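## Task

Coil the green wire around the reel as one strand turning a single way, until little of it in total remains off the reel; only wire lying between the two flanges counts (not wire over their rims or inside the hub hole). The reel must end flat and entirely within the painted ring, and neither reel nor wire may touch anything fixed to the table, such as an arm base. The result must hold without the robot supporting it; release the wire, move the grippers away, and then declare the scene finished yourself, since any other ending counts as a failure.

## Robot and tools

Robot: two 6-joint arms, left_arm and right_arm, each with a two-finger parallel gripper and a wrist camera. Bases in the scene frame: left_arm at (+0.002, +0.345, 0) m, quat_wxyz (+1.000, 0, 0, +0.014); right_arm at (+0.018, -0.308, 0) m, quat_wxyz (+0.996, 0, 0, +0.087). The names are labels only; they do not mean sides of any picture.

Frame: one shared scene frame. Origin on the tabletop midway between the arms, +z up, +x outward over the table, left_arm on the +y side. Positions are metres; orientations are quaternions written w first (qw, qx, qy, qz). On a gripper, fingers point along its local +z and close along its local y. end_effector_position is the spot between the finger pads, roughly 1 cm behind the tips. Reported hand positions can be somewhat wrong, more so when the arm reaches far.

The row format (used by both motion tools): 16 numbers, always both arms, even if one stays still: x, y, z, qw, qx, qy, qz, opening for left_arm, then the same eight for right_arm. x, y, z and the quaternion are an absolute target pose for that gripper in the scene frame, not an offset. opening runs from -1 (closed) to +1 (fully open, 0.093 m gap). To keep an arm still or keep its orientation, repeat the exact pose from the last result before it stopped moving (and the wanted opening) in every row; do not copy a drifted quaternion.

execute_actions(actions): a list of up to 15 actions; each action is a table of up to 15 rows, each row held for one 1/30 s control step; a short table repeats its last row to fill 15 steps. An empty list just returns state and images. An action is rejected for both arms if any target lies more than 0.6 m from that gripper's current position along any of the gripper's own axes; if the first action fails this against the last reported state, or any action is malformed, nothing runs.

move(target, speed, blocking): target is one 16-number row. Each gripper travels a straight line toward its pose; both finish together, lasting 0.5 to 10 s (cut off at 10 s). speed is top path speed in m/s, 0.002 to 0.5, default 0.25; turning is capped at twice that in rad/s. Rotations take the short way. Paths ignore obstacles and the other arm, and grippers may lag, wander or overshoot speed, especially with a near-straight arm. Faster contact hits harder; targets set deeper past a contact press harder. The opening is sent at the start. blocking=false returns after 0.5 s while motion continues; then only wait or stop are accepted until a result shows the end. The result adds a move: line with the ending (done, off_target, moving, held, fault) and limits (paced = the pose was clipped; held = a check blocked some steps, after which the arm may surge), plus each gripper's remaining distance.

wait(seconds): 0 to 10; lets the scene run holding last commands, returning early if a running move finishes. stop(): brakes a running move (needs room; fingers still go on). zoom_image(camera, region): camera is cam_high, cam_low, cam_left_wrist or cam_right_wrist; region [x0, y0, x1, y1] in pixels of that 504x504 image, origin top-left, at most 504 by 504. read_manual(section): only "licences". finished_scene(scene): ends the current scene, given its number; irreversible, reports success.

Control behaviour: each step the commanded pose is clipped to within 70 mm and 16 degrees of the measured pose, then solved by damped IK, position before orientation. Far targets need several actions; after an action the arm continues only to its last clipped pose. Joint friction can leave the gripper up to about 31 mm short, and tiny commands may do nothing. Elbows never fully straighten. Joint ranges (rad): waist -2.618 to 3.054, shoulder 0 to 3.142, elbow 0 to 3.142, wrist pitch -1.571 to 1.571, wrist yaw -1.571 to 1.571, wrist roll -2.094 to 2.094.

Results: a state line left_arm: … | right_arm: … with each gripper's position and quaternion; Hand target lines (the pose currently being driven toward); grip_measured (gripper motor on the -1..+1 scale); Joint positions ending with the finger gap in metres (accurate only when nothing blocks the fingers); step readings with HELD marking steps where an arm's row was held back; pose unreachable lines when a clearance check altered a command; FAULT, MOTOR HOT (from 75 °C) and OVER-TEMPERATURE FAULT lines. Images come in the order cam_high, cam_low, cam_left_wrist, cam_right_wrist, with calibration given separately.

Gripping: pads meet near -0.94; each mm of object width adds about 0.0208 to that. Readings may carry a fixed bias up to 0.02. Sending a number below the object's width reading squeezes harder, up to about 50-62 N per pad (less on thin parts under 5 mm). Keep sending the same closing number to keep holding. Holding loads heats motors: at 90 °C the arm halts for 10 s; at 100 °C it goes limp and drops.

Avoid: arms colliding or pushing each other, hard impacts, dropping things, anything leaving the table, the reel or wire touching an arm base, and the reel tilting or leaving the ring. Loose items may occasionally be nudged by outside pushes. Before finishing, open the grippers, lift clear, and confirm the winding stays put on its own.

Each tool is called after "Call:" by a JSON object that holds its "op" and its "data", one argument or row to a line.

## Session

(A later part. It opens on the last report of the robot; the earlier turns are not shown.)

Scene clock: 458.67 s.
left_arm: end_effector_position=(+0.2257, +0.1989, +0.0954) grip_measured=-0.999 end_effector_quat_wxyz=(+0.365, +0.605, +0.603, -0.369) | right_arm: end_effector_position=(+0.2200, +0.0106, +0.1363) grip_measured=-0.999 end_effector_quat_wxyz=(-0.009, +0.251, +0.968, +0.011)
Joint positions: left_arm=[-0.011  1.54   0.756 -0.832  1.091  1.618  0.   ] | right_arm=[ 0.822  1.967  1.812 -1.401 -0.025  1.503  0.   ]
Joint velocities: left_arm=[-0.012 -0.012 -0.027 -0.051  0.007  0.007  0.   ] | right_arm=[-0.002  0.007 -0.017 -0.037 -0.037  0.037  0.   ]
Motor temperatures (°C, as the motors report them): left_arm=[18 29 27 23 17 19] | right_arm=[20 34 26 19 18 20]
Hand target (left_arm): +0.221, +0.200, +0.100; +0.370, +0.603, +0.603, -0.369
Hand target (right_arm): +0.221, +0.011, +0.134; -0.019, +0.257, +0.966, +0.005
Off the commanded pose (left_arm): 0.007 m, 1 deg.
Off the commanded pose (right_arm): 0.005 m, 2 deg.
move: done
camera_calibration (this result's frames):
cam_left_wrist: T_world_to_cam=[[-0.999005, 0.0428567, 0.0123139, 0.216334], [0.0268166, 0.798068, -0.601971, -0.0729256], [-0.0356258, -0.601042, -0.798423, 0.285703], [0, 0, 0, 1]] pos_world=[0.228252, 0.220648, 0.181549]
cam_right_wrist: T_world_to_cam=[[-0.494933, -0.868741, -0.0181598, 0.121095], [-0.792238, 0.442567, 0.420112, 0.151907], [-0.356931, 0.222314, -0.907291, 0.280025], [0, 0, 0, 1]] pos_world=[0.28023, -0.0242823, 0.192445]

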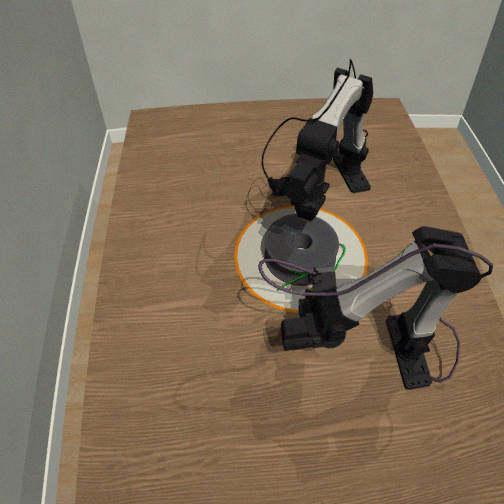

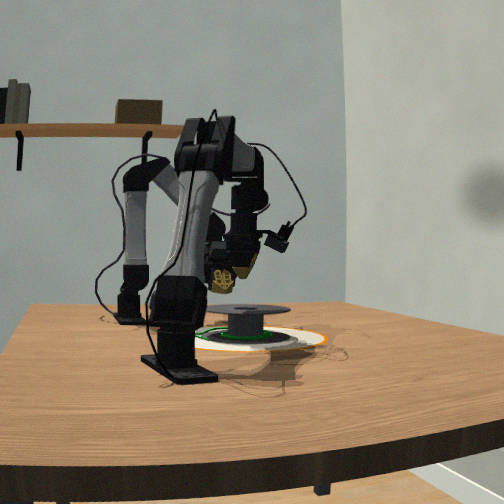

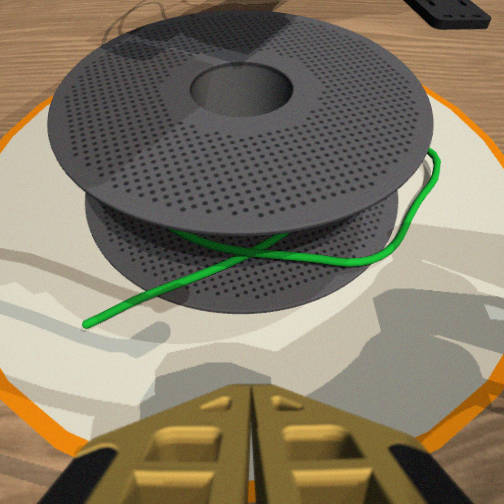

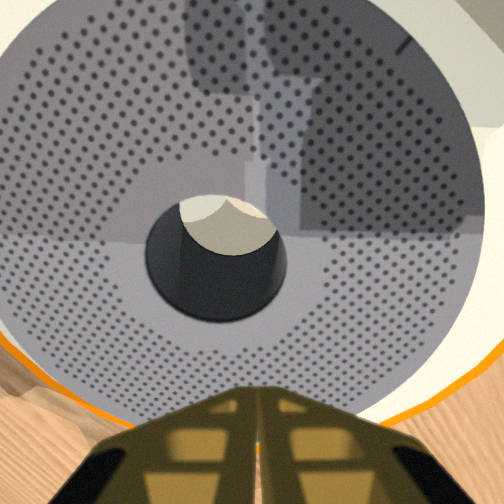

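Call:
{"op": "move", "data": {
  "target": [0.22,0.20,0.10, 0.3695,0.6029,0.6029,-0.3695,-1, 0.234,0.022,0.095,0,0.2588,0.9659,0,-1],
  "speed": 0.06
}}

Call:
{"op": "move", "data": {
  "target": [0.22,0.20,0.10, 0.3695,0.6029,0.6029,-0.3695,-1, 0.233,0.021,0.048,0,0.2588,0.9659,0,-1],
  "speed": 0.04
}}

Scene clock: 461.27 s.
left_arm: end_effector_position=(+0.2256, +0.1988, +0.0954) grip_measured=-0.999 end_effector_quat_wxyz=(+0.365, +0.606, +0.603, -0.369) | right_arm: end_effector_position=(+0.2311, +0.0245, +0.1067) grip_measured=-0.999 end_effector_quat_wxyz=(-0.003, +0.254, +0.967, +0.013)
Joint positions: left_arm=[-0.011  1.54   0.756 -0.833  1.091  1.619  0.   ] | right_arm=[ 0.822  2.03   1.786 -1.304 -0.014  1.51   0.   ]
Joint velocities: left_arm=[ 0.017 -0.012  0.027 -0.051  0.007  0.037  0.   ] | right_arm=[-0.017 -0.002 -0.002  0.037  0.022 -0.051  0.   ]
Motor temperatures (°C, as the motors report them): left_arm=[18 29 27 23 17 19] | right_arm=[20 34 26 19 18 20]
Hand target (left_arm): +0.220, +0.200, +0.100; +0.370, +0.603, +0.603, -0.369
Hand target (right_arm): +0.233, +0.021, +0.095; -0.000, +0.259, +0.966, -0.000
Off the commanded pose (left_arm): 0.007 m, 1 deg.
Off the commanded pose (right_arm): 0.012 m, 2 deg.
move: off_target (right_arm)
camera_calibration (this result's frames):
cam_left_wrist: T_world_to_cam=[[-0.998986, 0.043384, 0.0120606, 0.216133], [0.0273898, 0.798042, -0.60198, -0.073041], [-0.0357412, -0.601039, -0.79842, 0.285727], [0, 0, 0, 1]] pos_world=[0.228127, 0.220646, 0.181555]
cam_right_wrist: T_world_to_cam=[[-0.50113, -0.86504, -0.0239462, 0.14009], [-0.793898, 0.448552, 0.410521, 0.168238], [-0.344376, 0.224735, -0.911537, 0.251509], [0, 0, 0, 1]] pos_world=[0.290381, -0.0108031, 0.16355]

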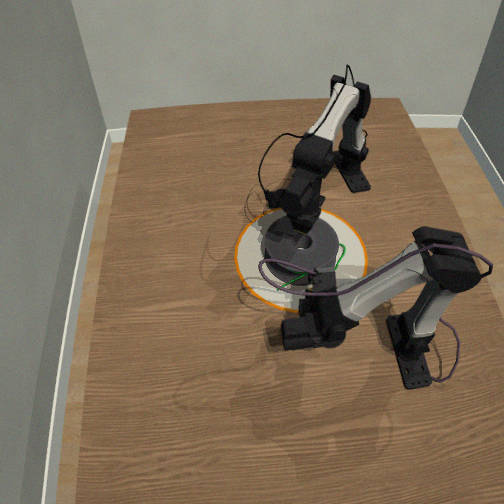

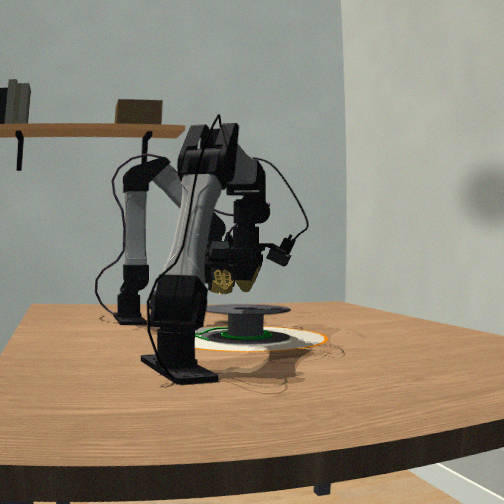

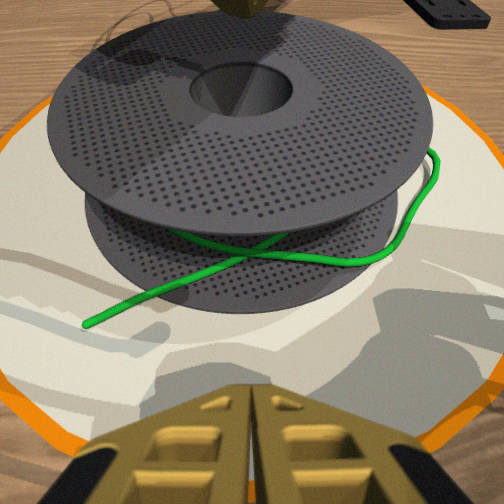

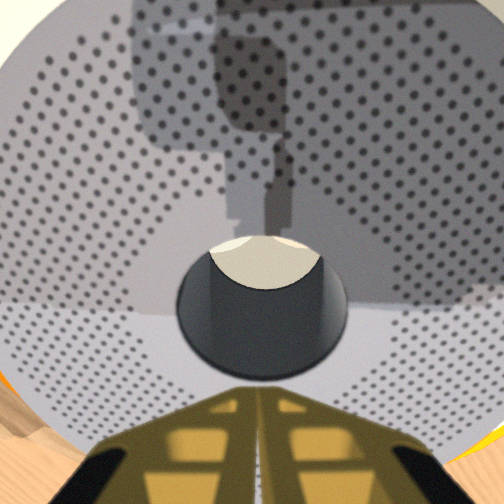

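Scene clock: 463.10 s.
left_arm: end_effector_position=(+0.2256, +0.1988, +0.0954) grip_measured=-0.999 end_effector_quat_wxyz=(+0.365, +0.606, +0.603, -0.369) | right_arm: end_effector_position=(+0.2311, +0.0244, +0.0600) grip_measured=-0.999 end_effector_quat_wxyz=(-0.003, +0.255, +0.967, +0.013)
Joint positions: left_arm=[-0.011  1.54   0.756 -0.833  1.091  1.619  0.   ] | right_arm=[ 0.822  2.048  1.625 -1.126 -0.014  1.511  0.   ]
Joint velocities: left_arm=[-0.017  0.007 -0.007  0.022 -0.037  0.051  0.   ] | right_arm=[-0.007  0.002 -0.017 -0.022 -0.022 -0.139  0.   ]
Motor temperatures (°C, as the motors report them): left_arm=[18 29 27 23 17 19] | right_arm=[20 35 26 19 18 20]
Hand target (left_arm): +0.220, +0.200, +0.100; +0.370, +0.603, +0.603, -0.369
Hand target (right_arm): +0.232, +0.020, +0.048; -0.000, +0.259, +0.966, -0.000
Off the commanded pose (left_arm): 0.007 m, 1 deg.
Off the commanded pose (right_arm): 0.013 m, 2 deg.
move: off_target (right_arm)
camera_calibration (this result's frames):
cam_left_wrist: T_world_to_cam=[[-0.998986, 0.043384, 0.0120606, 0.216133], [0.0273898, 0.798042, -0.60198, -0.073041], [-0.0357412, -0.601039, -0.79842, 0.285727], [0, 0, 0, 1]] pos_world=[0.228127, 0.220646, 0.181555]
cam_right_wrist: T_world_to_cam=[[-0.50146, -0.864849, -0.0239411, 0.139011], [-0.793723, 0.448855, 0.410529, 0.187349], [-0.344299, 0.224866, -0.911533, 0.208941], [0, 0, 0, 1]] pos_world=[0.29035, -0.0108533, 0.116872]

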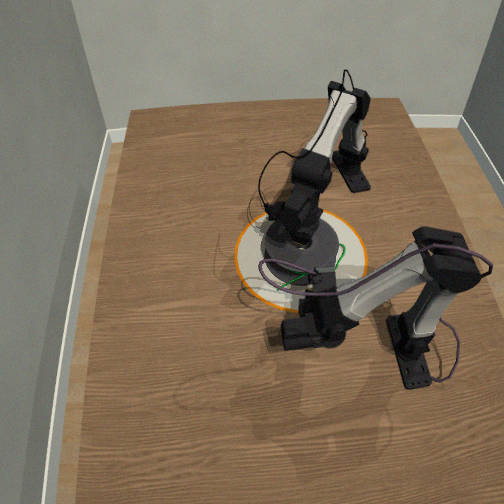

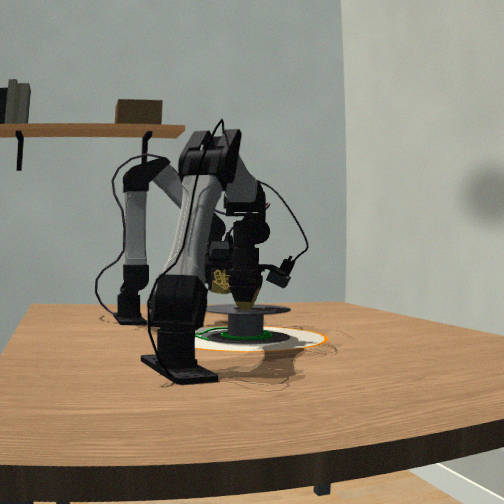

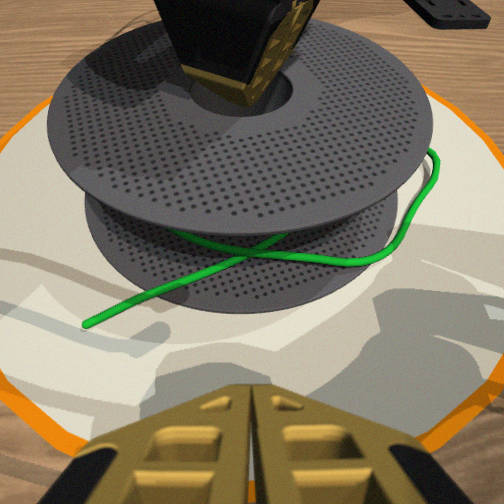

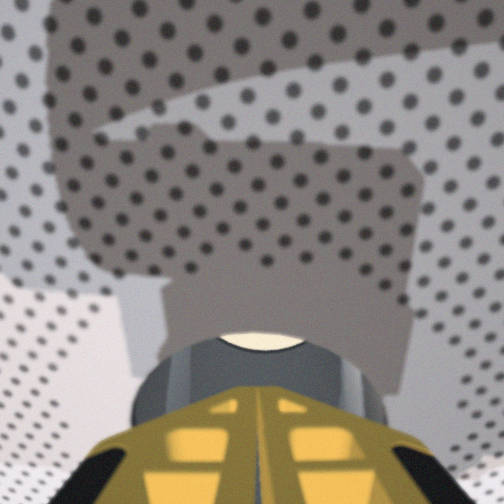

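Call:
{"op": "move", "data": {
  "target": [0.22,0.20,0.10, 0.3695,0.6029,0.6029,-0.3695,-1, 0.232,0.022,0.036,0,0.2588,0.9659,0,-1],
  "speed": 0.03
}}

Scene clock: 464.67 s.
left_arm: end_effector_position=(+0.2256, +0.1988, +0.0954) grip_measured=-0.999 end_effector_quat_wxyz=(+0.365, +0.606, +0.603, -0.369) | right_arm: end_effector_position=(+0.2319, +0.0257, +0.0497) grip_measured=-0.999 end_effector_quat_wxyz=(-0.003, +0.256, +0.966, +0.014)
Joint positions: left_arm=[-0.011  1.54   0.756 -0.833  1.091  1.619  0.   ] | right_arm=[ 0.822  2.059  1.601 -1.088 -0.014  1.514  0.   ]
Joint velocities: left_arm=[ 0.017 -0.007 -0.002  0.007  0.037 -0.051  0.   ] | right_arm=[-0.007  0.002 -0.007  0.022  0.037 -0.066  0.   ]
Motor temperatures (°C, as the motors report them): left_arm=[18 29 27 23 17 19] | right_arm=[20 35 26 19 18 20]
Hand target (left_arm): +0.220, +0.200, +0.100; +0.370, +0.603, +0.603, -0.369
Hand target (right_arm): +0.231, +0.021, +0.036; -0.000, +0.259, +0.966, -0.000
Off the commanded pose (left_arm): 0.007 m, 1 deg.
Off the commanded pose (right_arm): 0.014 m, 2 deg.
move: off_target (right_arm)
camera_calibration (this result's frames):
cam_left_wrist: T_world_to_cam=[[-0.998986, 0.043384, 0.0120606, 0.216133], [0.0273898, 0.798042, -0.60198, -0.073041], [-0.0357412, -0.601039, -0.79842, 0.285727], [0, 0, 0, 1]] pos_world=[0.228127, 0.220646, 0.181555]
cam_right_wrist: T_world_to_cam=[[-0.50472, -0.862875, -0.0265395, 0.141098], [-0.792687, 0.451051, 0.410121, 0.191462], [-0.341913, 0.228034, -0.911645, 0.198905], [0, 0, 0, 1]] pos_world=[0.290993, -0.00996687, 0.106553]

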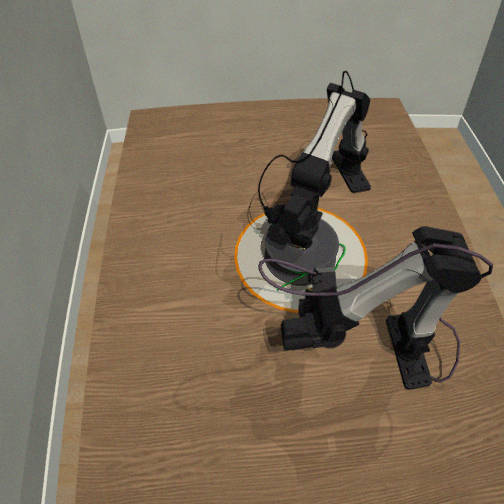

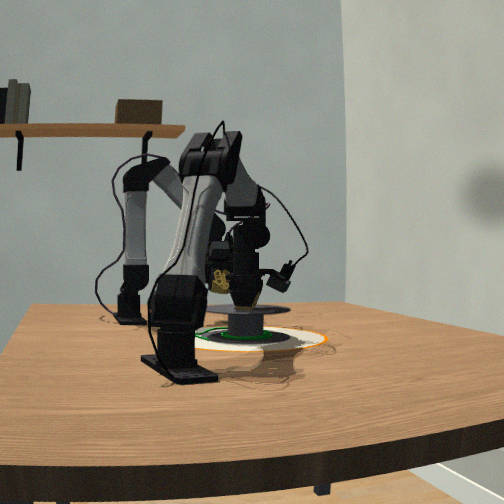

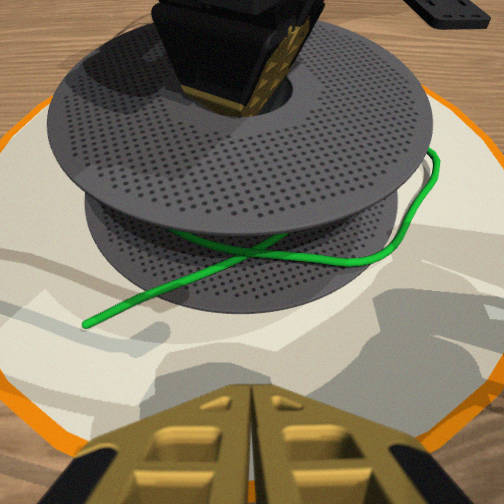

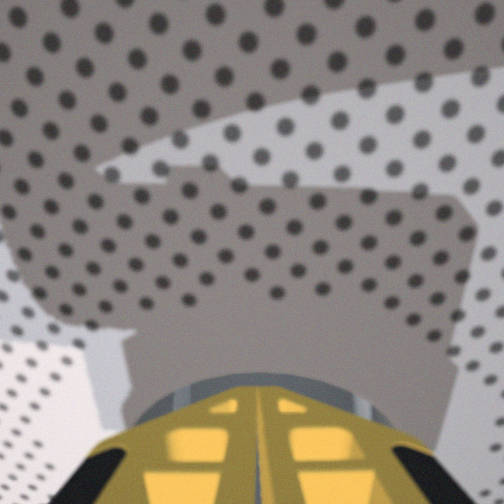

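Call:
{"op": "move", "data": {
  "target": [0.203,0.16,0.024, 0.4003,0.5480,0.6531,-0.3359,-1, 0.232,0.022,0.036,0,0.2588,0.9659,0,-0.21],
  "speed": 0.08
}}

Scene clock: 467.23 s.
left_arm: end_effector_position=(+0.2046, +0.1615, +0.0285) grip_measured=-0.999 end_effector_quat_wxyz=(+0.402, +0.550, +0.649, -0.338) | right_arm: end_effector_position=(+0.2322, +0.0259, +0.0527) grip_measured=-0.528 end_effector_quat_wxyz=(-0.002, +0.256, +0.966, +0.017)
Joint positions: left_arm=[-0.22   1.502  0.261  0.284  0.991  0.874  0.   ] | right_arm=[ 0.822  2.051  1.601 -1.088 -0.014  1.514  0.02 ]
Joint velocities: left_arm=[ 0.002 -0.002 -0.007 -0.037  0.051 -0.051  0.   ] | right_arm=[-0.007  0.007 -0.002 -0.022 -0.007  0.037 -0.   ]
Motor temperatures (°C, as the motors report them): left_arm=[18 29 27 23 17 19] | right_arm=[20 35 26 19 18 20]
Hand target (left_arm): +0.201, +0.161, +0.024; +0.398, +0.551, +0.652, -0.337
Hand target (right_arm): +0.232, +0.021, +0.037; +0.000, +0.259, +0.966, +0.000
Off the commanded pose (left_arm): 0.005 m, 1 deg.
Off the commanded pose (right_arm): 0.017 m, 2 deg.
move: off_target (right_arm)
camera_calibration (this result's frames):
cam_left_wrist: T_world_to_cam=[[-0.991709, -0.128364, 0.00598309, 0.224042], [-0.105024, 0.782802, -0.613344, -0.0530472], [0.0740475, -0.608887, -0.789793, 0.187741], [0, 0, 0, 1]] pos_world=[0.202711, 0.184597, 0.1144]
cam_right_wrist: T_world_to_cam=[[-0.504601, -0.862692, -0.0337591, 0.141836], [-0.794429, 0.448653, 0.40938, 0.190809], [-0.338023, 0.233393, -0.911739, 0.200635], [0, 0, 0, 1]] pos_world=[0.290975, -0.0100729, 0.109602]

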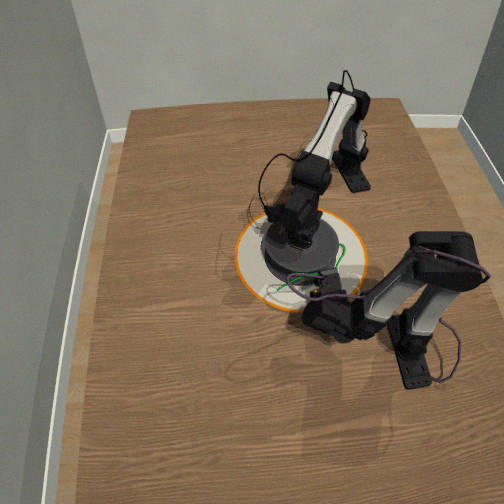

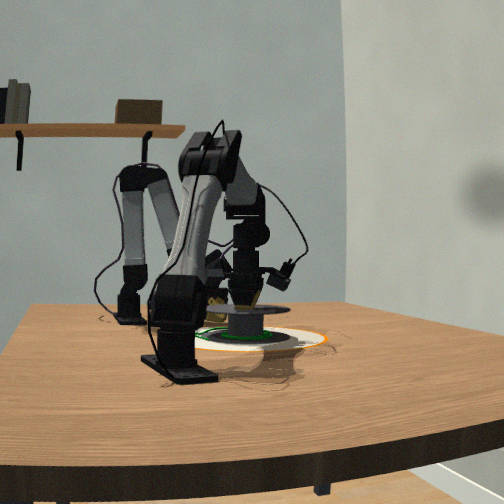

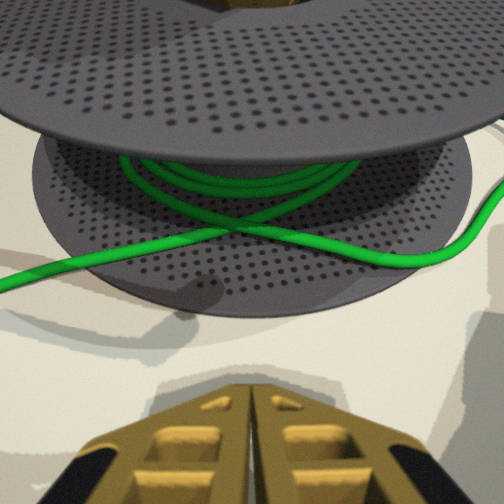

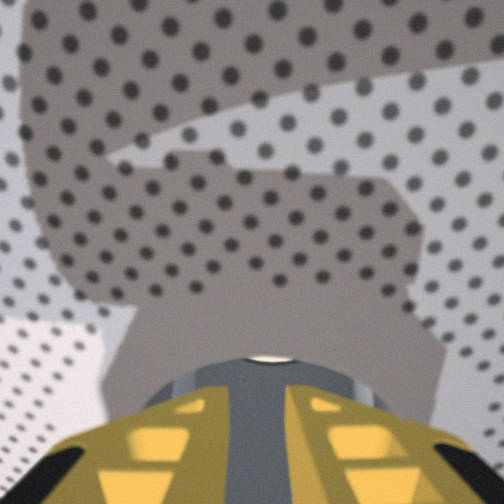

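Call:
{"op": "move", "data": {
  "target": [0.209,0.108,0.021, 0.4003,0.5480,0.6531,-0.3359,-1, 0.232,0.022,0.036,0,0.2588,0.9659,0,-0.21],
  "speed": 0.04
}}

Scene clock: 470.60 s.
left_arm: end_effector_position=(+0.2065, +0.1109, +0.0235) grip_measured=-0.999 end_effector_quat_wxyz=(+0.398, +0.549, +0.653, -0.338) | right_arm: end_effector_position=(+0.2322, +0.0259, +0.0527) grip_measured=-0.528 end_effector_quat_wxyz=(-0.002, +0.256, +0.966, +0.017)
Joint positions: left_arm=[-0.473  1.629  0.261  0.642  0.816  0.568  0.   ] | right_arm=[ 0.822  2.051  1.601 -1.088 -0.014  1.514  0.02 ]
Joint velocities: left_arm=[-0.027 -0.007  0.017 -0.051 -0.022 -0.007  0.   ] | right_arm=[-0.007 -0.002 -0.012  0.037  0.022 -0.007  0.001]
Motor temperatures (°C, as the motors report them): left_arm=[18 28 27 23 17 19] | right_arm=[20 35 26 19 18 20]
Hand target (left_arm): +0.208, +0.109, +0.021; +0.398, +0.549, +0.653, -0.336
Hand target (right_arm): +0.232, +0.021, +0.037; -0.000, +0.259, +0.966, -0.000
Off the commanded pose (left_arm): 0.005 m, 0 deg.
Off the commanded pose (right_arm): 0.017 m, 2 deg.
move: off_target (right_arm)
camera_calibration (this result's frames):
cam_left_wrist: T_world_to_cam=[[-0.991221, -0.13146, 0.0141099, 0.219542], [-0.112895, 0.785999, -0.607832, -0.0151643], [0.0688156, -0.604089, -0.79394, 0.153491], [0, 0, 0, 1]] pos_world=[0.20534, 0.133502, 0.109547]
cam_right_wrist: T_world_to_cam=[[-0.504601, -0.862692, -0.0337591, 0.141836], [-0.794429, 0.448653, 0.40938, 0.190809], [-0.338023, 0.233393, -0.911739, 0.200635], [0, 0, 0, 1]] pos_world=[0.290975, -0.0100729, 0.109602]

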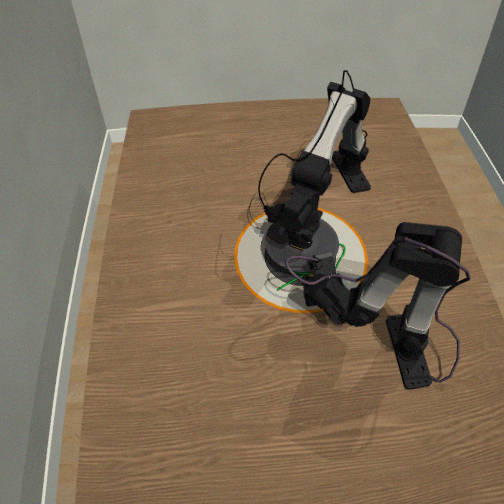

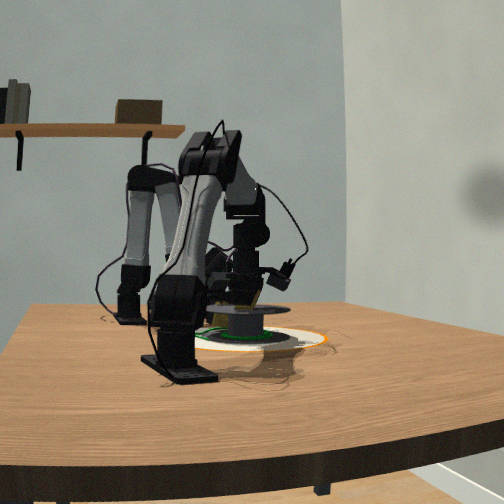

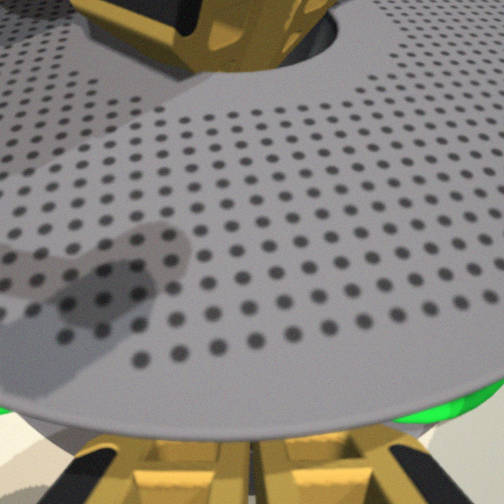

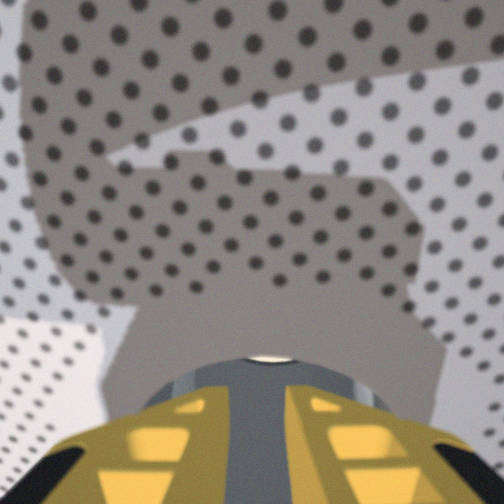

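Call:
{"op": "move", "data": {
  "target": [0.207,0.109,0.006, 0.4003,0.5480,0.6531,-0.3359,-1, 0.232,0.022,0.036,0,0.2588,0.9659,0,-0.21],
  "speed": 0.02
}}

Scene clock: 472.07 s.
left_arm: end_effector_position=(+0.2114, +0.1073, +0.0165) grip_measured=-0.999 end_effector_quat_wxyz=(+0.409, +0.550, +0.644, -0.340) | right_arm: end_effector_position=(+0.2324, +0.0258, +0.0527) grip_measured=-0.528 end_effector_quat_wxyz=(-0.001, +0.257, +0.966, +0.017)
Joint positions: left_arm=[-0.474  1.728  0.261  0.774  0.826  0.563  0.   ] | right_arm=[ 0.822  2.051  1.601 -1.088 -0.012  1.515  0.02 ]
Joint velocities: left_arm=[-0.002  0.022  0.002 -0.051  0.022 -0.007  0.   ] | right_arm=[-0.007 -0.007  0.012 -0.125  0.051 -0.081 -0.001]
Motor temperatures (°C, as the motors report them): left_arm=[18 28 26 23 17 19] | right_arm=[20 36 25 19 18 20]
Hand target (left_arm): +0.207, +0.109, +0.007; +0.400, +0.548, +0.653, -0.336
Hand target (right_arm): +0.232, +0.021, +0.037; -0.000, +0.259, +0.966, -0.000
Off the commanded pose (left_arm): 0.011 m, 2 deg.
Off the commanded pose (right_arm): 0.017 m, 2 deg.
move: off_target (left_arm, right_arm)
camera_calibration (this result's frames):
cam_left_wrist: T_world_to_cam=[[-0.991978, -0.126329, -0.00458854, 0.223913], [-0.0956618, 0.773906, -0.626034, -0.0180545], [0.0826375, -0.620573, -0.779782, 0.143962], [0, 0, 0, 1]] pos_world=[0.208493, 0.131598, 0.101984]
cam_right_wrist: T_world_to_cam=[[-0.505258, -0.862311, -0.0336808, 0.141963], [-0.794578, 0.449635, 0.408014, 0.191126], [-0.33669, 0.232914, -0.912354, 0.200473], [0, 0, 0, 1]] pos_world=[0.29109, -0.0102133, 0.109702]

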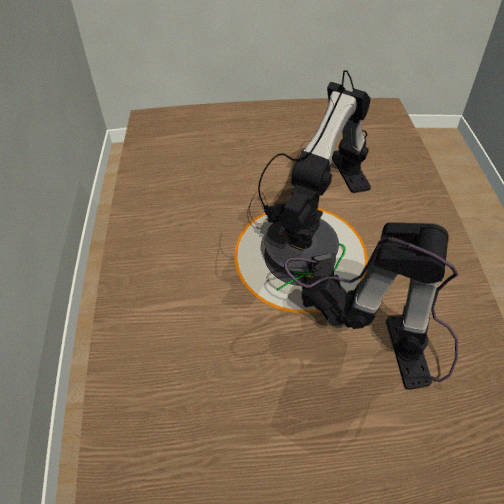

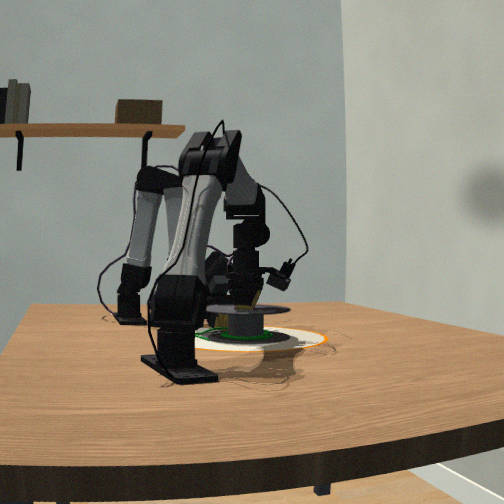

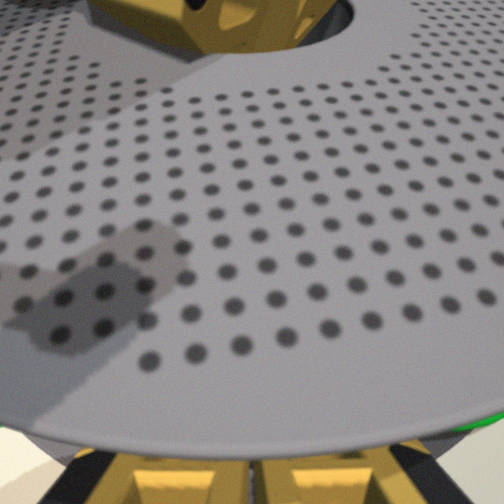

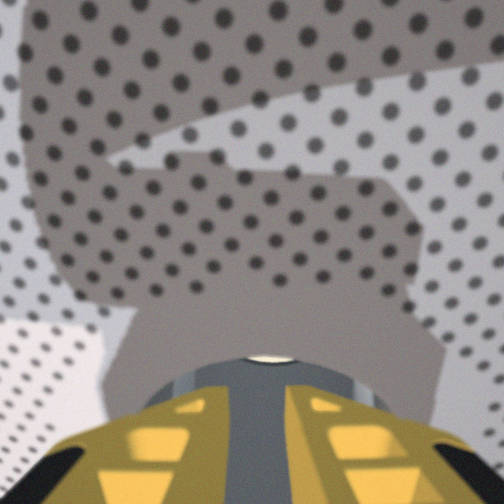

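Call:
{"op": "move", "data": {
  "target": [0.187,0.103,0.010, 0.4280,0.4890,0.6984,-0.2997,-1, 0.232,0.022,0.036,0,0.2588,0.9659,0,-0.21],
  "speed": 0.03
}}

Call:
{"op": "move", "data": {
  "target": [0.166,0.092,0.010, 0.4635,0.3937,0.7563,-0.2413,-1, 0.232,0.022,0.036,0,0.2588,0.9659,0,-0.21],
  "speed": 0.03
}}

Scene clock: 476.30 s.
left_arm: end_effector_position=(+0.1959, +0.1009, +0.0161) grip_measured=-0.999 end_effector_quat_wxyz=(+0.441, +0.489, +0.691, -0.297) | right_arm: end_effector_position=(+0.2323, +0.0257, +0.0530) grip_measured=-0.528 end_effector_quat_wxyz=(-0.001, +0.257, +0.966, +0.017)
Joint positions: left_arm=[-0.656  1.73   0.108  1.099  0.516  0.301  0.   ] | right_arm=[ 0.822  2.05   1.601 -1.089 -0.012  1.515  0.02 ]
Joint velocities: left_arm=[-0.002 -0.012 -0.002  0.066 -0.037  0.037  0.   ] | right_arm=[ 0.007  0.012 -0.007  0.007  0.007  0.095 -0.001]
Motor temperatures (°C, as the motors report them): left_arm=[18 28 26 24 17 19] | right_arm=[20 36 25 19 18 20]
Hand target (left_arm): +0.187, +0.104, +0.010; +0.427, +0.490, +0.698, -0.299
Hand target (right_arm): +0.231, +0.021, +0.037; -0.000, +0.259, +0.966, -0.000
Off the commanded pose (left_arm): 0.011 m, 2 deg.
Off the commanded pose (right_arm): 0.017 m, 2 deg.
move: off_target (left_arm, right_arm)
camera_calibration (this result's frames):
cam_left_wrist: T_world_to_cam=[[-0.951037, -0.308839, -0.0121669, 0.218285], [-0.234103, 0.745481, -0.624063, 0.0151209], [0.201805, -0.590658, -0.78128, 0.114599], [0, 0, 0, 1]] pos_world=[0.18801, 0.123831, 0.101626]
cam_right_wrist: T_world_to_cam=[[-0.505251, -0.8623, -0.0340617, 0.141945], [-0.794662, 0.449504, 0.407993, 0.191031], [-0.336501, 0.233206, -0.91235, 0.200681], [0, 0, 0, 1]] pos_world=[0.291053, -0.0102703, 0.109987]

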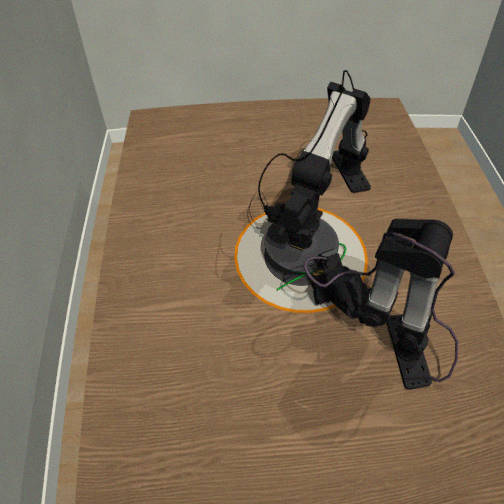

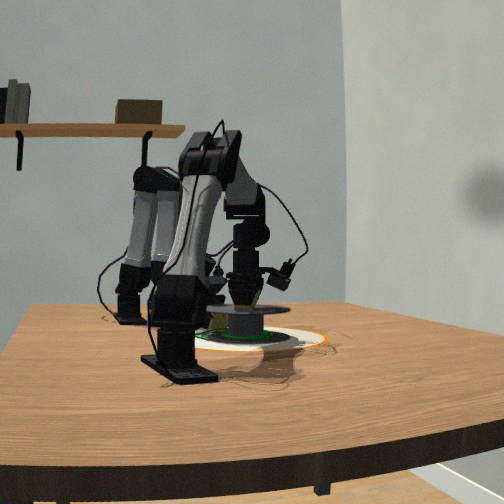

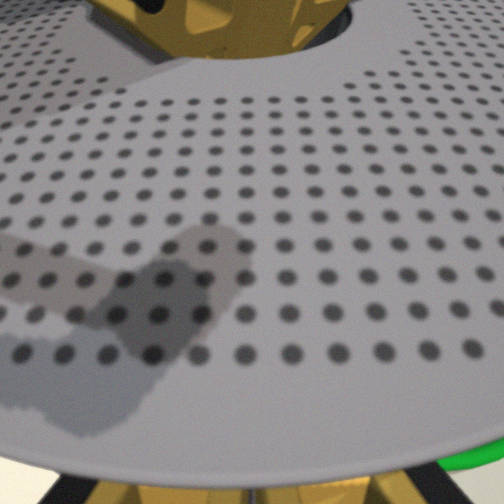

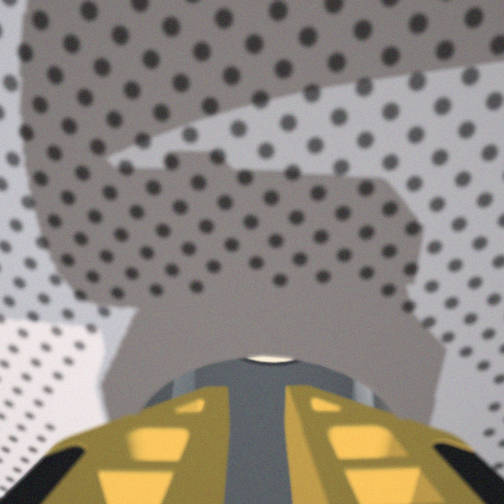

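Scene clock: 480.97 s.
left_arm: end_effector_position=(+0.1701, +0.0879, +0.0159) grip_measured=-0.999 end_effector_quat_wxyz=(+0.468, +0.395, +0.751, -0.247) | right_arm: end_effector_position=(+0.2323, +0.0257, +0.0530) grip_measured=-0.528 end_effector_quat_wxyz=(-0.001, +0.257, +0.966, +0.017)
Joint positions: left_arm=[-1.041  1.745  0.026  1.264 -0.04  -0.021  0.   ] | right_arm=[ 0.822  2.05   1.601 -1.089 -0.012  1.515  0.02 ]
Joint velocities: left_arm=[-0.012  0.007 -0.002  0.007 -0.037 -0.11   0.   ] | right_arm=[ 0.017  0.002 -0.007 -0.037 -0.051 -0.037 -0.   ]
Motor temperatures (°C, as the motors report them): left_arm=[18 27 26 25 17 19] | right_arm=[20 36 25 19 18 20]
Hand target (left_arm): +0.167, +0.093, +0.010; +0.463, +0.394, +0.757, -0.241
Hand target (right_arm): +0.232, +0.021, +0.037; -0.000, +0.259, +0.966, -0.000
Off the commanded pose (left_arm): 0.008 m, 1 deg.
Off the commanded pose (right_arm): 0.017 m, 2 deg.
move: off_target (right_arm)
camera_calibration (this result's frames):
cam_left_wrist: T_world_to_cam=[[-0.844768, -0.53505, 0.00937606, 0.191201], [-0.424143, 0.658773, -0.621386, 0.0585275], [0.326296, -0.528904, -0.783448, 0.0854301], [0, 0, 0, 1]] pos_world=[0.158469, 0.10893, 0.101506]
cam_right_wrist: T_world_to_cam=[[-0.505251, -0.8623, -0.0340617, 0.141945], [-0.794662, 0.449504, 0.407993, 0.191031], [-0.336501, 0.233206, -0.91235, 0.200681], [0, 0, 0, 1]] pos_world=[0.291053, -0.0102703, 0.109987]

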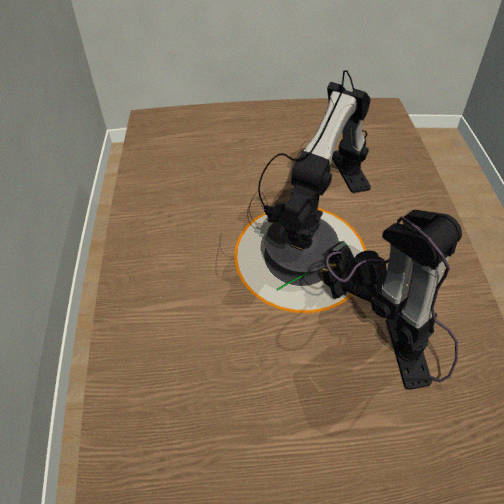

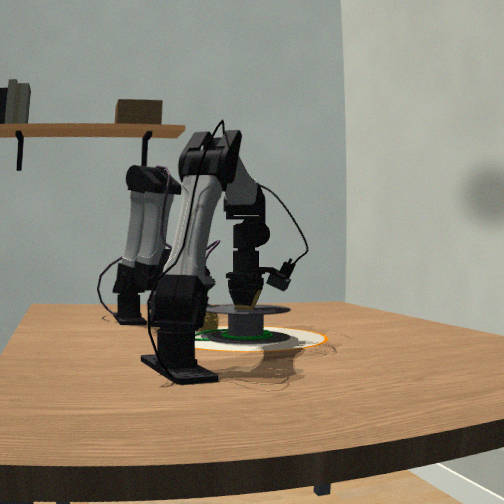

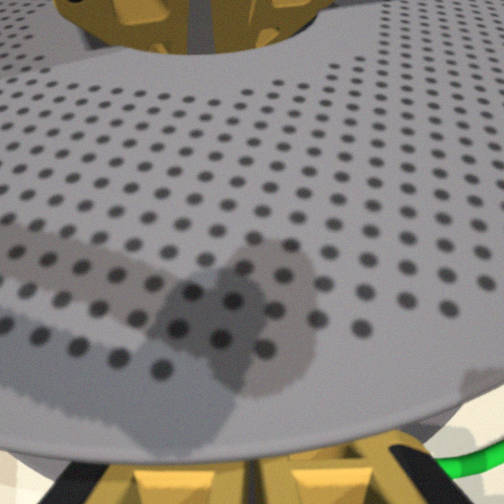

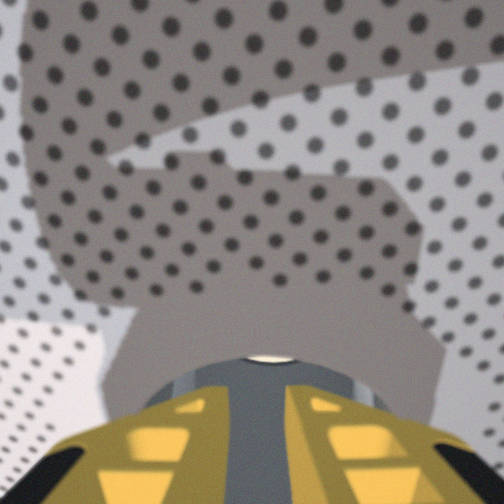

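Call:
{"op": "move", "data": {
  "target": [0.148,0.077,0.010, 0.4910,0.2916,0.8012,-0.1787,-1, 0.232,0.022,0.036,0,0.2588,0.9659,0,-0.21],
  "speed": 0.03
}}

Scene clock: 486.07 s.
left_arm: end_effector_position=(+0.1579, +0.0854, +0.0145) grip_measured=-0.999 end_effector_quat_wxyz=(+0.510, +0.272, +0.798, -0.170) | right_arm: end_effector_position=(+0.2323, +0.0257, +0.0530) grip_measured=-0.528 end_effector_quat_wxyz=(-0.001, +0.257, +0.966, +0.017)
Joint positions: left_arm=[-1.396  1.745  0.1    1.091 -0.639 -0.346  0.   ] | right_arm=[ 0.822  2.05   1.601 -1.089 -0.012  1.515  0.02 ]
Joint velocities: left_arm=[-0.007  0.002  0.002  0.051 -0.007 -0.022  0.   ] | right_arm=[-0.002 -0.002 -0.022  0.007 -0.007 -0.051  0.   ]
Motor temperatures (°C, as the motors report them): left_arm=[18 27 26 26 17 19] | right_arm=[20 37 25 19 18 20]
Hand target (left_arm): +0.149, +0.078, +0.010; +0.492, +0.291, +0.801, -0.178
Hand target (right_arm): +0.232, +0.021, +0.037; -0.000, +0.259, +0.966, -0.000
Off the commanded pose (left_arm): 0.014 m, 3 deg.
Off the commanded pose (right_arm): 0.017 m, 2 deg.
move: off_target (left_arm, right_arm)
camera_calibration (this result's frames):
cam_left_wrist: T_world_to_cam=[[-0.637623, -0.770348, 0.00118419, 0.167064], [-0.595444, 0.491877, -0.635219, 0.0956642], [0.488757, -0.405735, -0.772331, 0.0506813], [0, 0, 0, 1]] pos_world=[0.138715, 0.102205, 0.0997126]
cam_right_wrist: T_world_to_cam=[[-0.505251, -0.8623, -0.0340617, 0.141945], [-0.794662, 0.449504, 0.407993, 0.191031], [-0.336501, 0.233206, -0.91235, 0.200681], [0, 0, 0, 1]] pos_world=[0.291053, -0.0102703, 0.109987]

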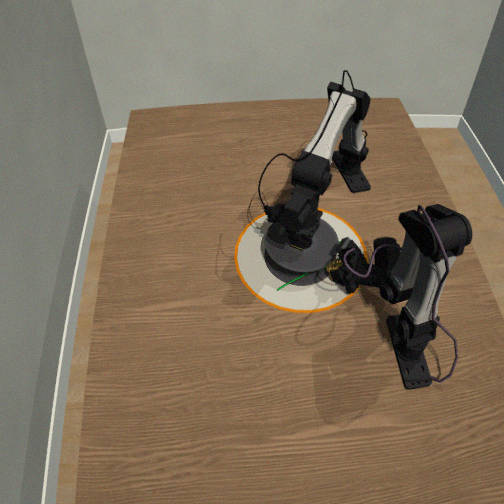

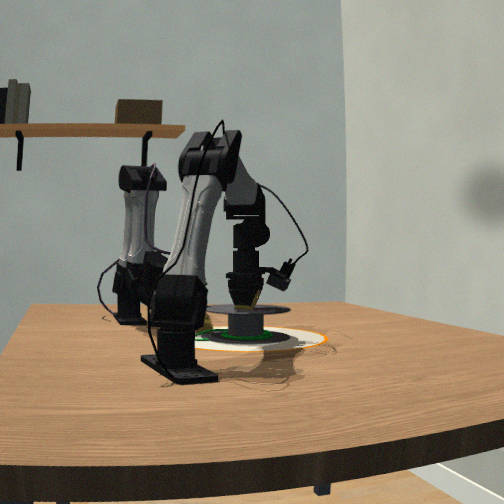

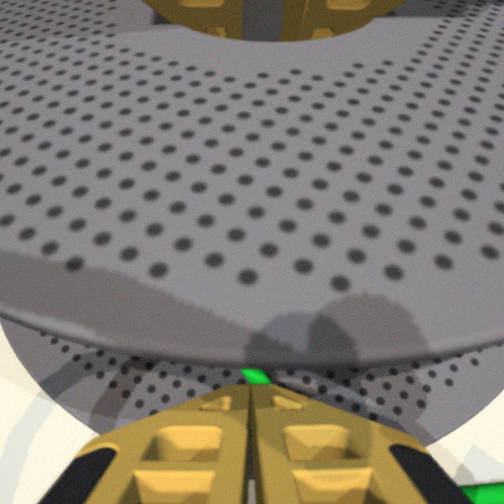

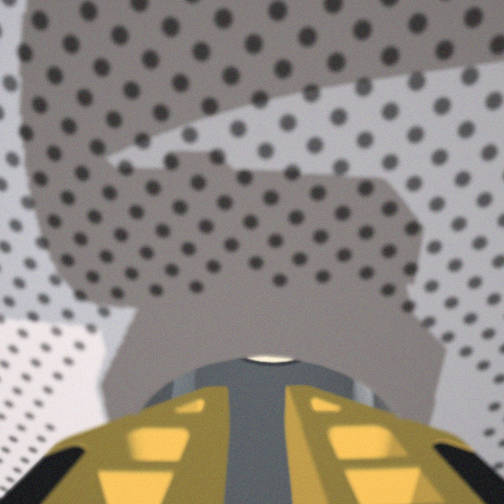

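Call:
{"op": "move", "data": {
  "target": [0.135,0.108,0.04, 0.4910,0.2916,0.8012,-0.1787,-1, 0.232,0.022,0.036,0,0.2588,0.9659,0,-0.21],
  "speed": 0.04
}}

Scene clock: 488.27 s.
left_arm: end_effector_position=(+0.1376, +0.1068, +0.0371) grip_measured=-0.999 end_effector_quat_wxyz=(+0.491, +0.292, +0.802, -0.175) | right_arm: end_effector_position=(+0.2323, +0.0257, +0.0530) grip_measured=-0.528 end_effector_quat_wxyz=(-0.001, +0.257, +0.966, +0.017)
Joint positions: left_arm=[-1.458  1.272  0.052  0.612 -0.642 -0.389  0.   ] | right_arm=[ 0.822  2.05   1.601 -1.089 -0.012  1.515  0.02 ]
Joint velocities: left_arm=[-0.017  0.002 -0.037  0.095 -0.022 -0.007  0.   ] | right_arm=[-0.002  0.017  0.007  0.022 -0.007  0.007 -0.   ]
Motor temperatures (°C, as the motors report them): left_arm=[18 26 26 26 17 19] | right_arm=[20 37 25 19 18 20]
Hand target (left_arm): +0.136, +0.108, +0.038; +0.491, +0.292, +0.801, -0.178
Hand target (right_arm): +0.232, +0.021, +0.037; -0.000, +0.259, +0.966, -0.000
Off the commanded pose (left_arm): 0.004 m, 0 deg.
Off the commanded pose (right_arm): 0.017 m, 2 deg.
move: off_target (right_arm)
camera_calibration (this result's frames):
cam_left_wrist: T_world_to_cam=[[-0.66862, -0.743593, 0.00405978, 0.171817], [-0.593588, 0.530435, -0.605221, 0.0819333], [0.447885, -0.407073, -0.796047, 0.0934172], [0, 0, 0, 1]] pos_world=[0.121675, 0.12233, 0.123255]
cam_right_wrist: T_world_to_cam=[[-0.505251, -0.8623, -0.0340617, 0.141945], [-0.794662, 0.449504, 0.407993, 0.191031], [-0.336501, 0.233206, -0.91235, 0.200681], [0, 0, 0, 1]] pos_world=[0.291053, -0.0102703, 0.109987]

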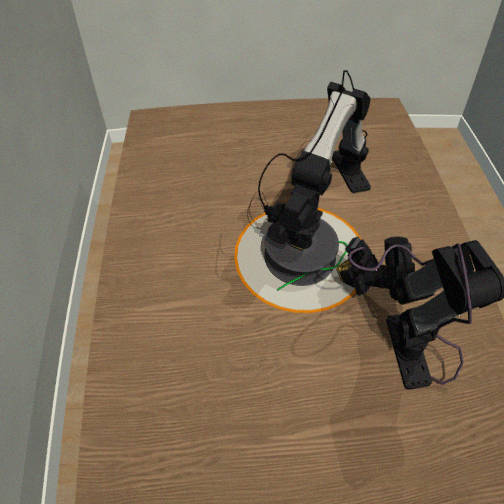

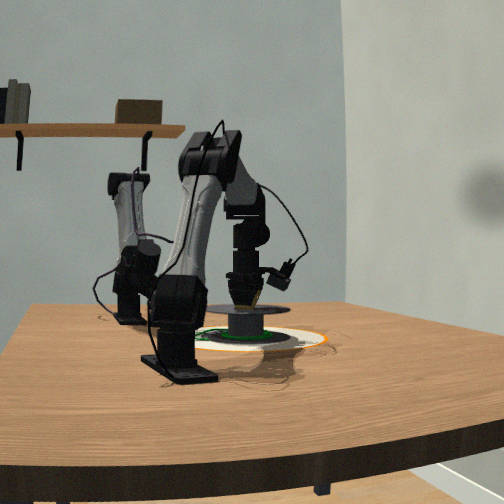

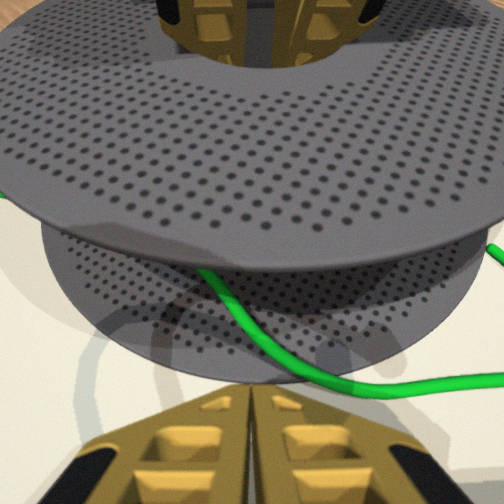

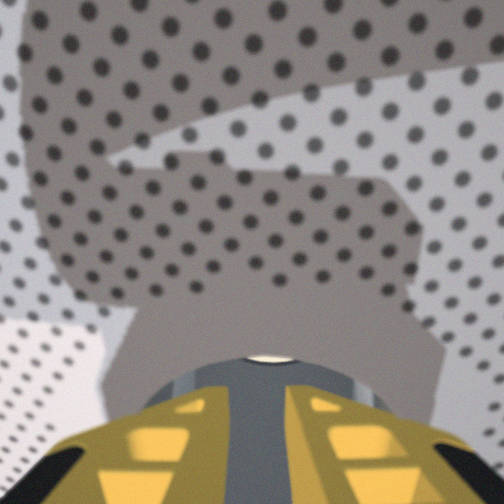

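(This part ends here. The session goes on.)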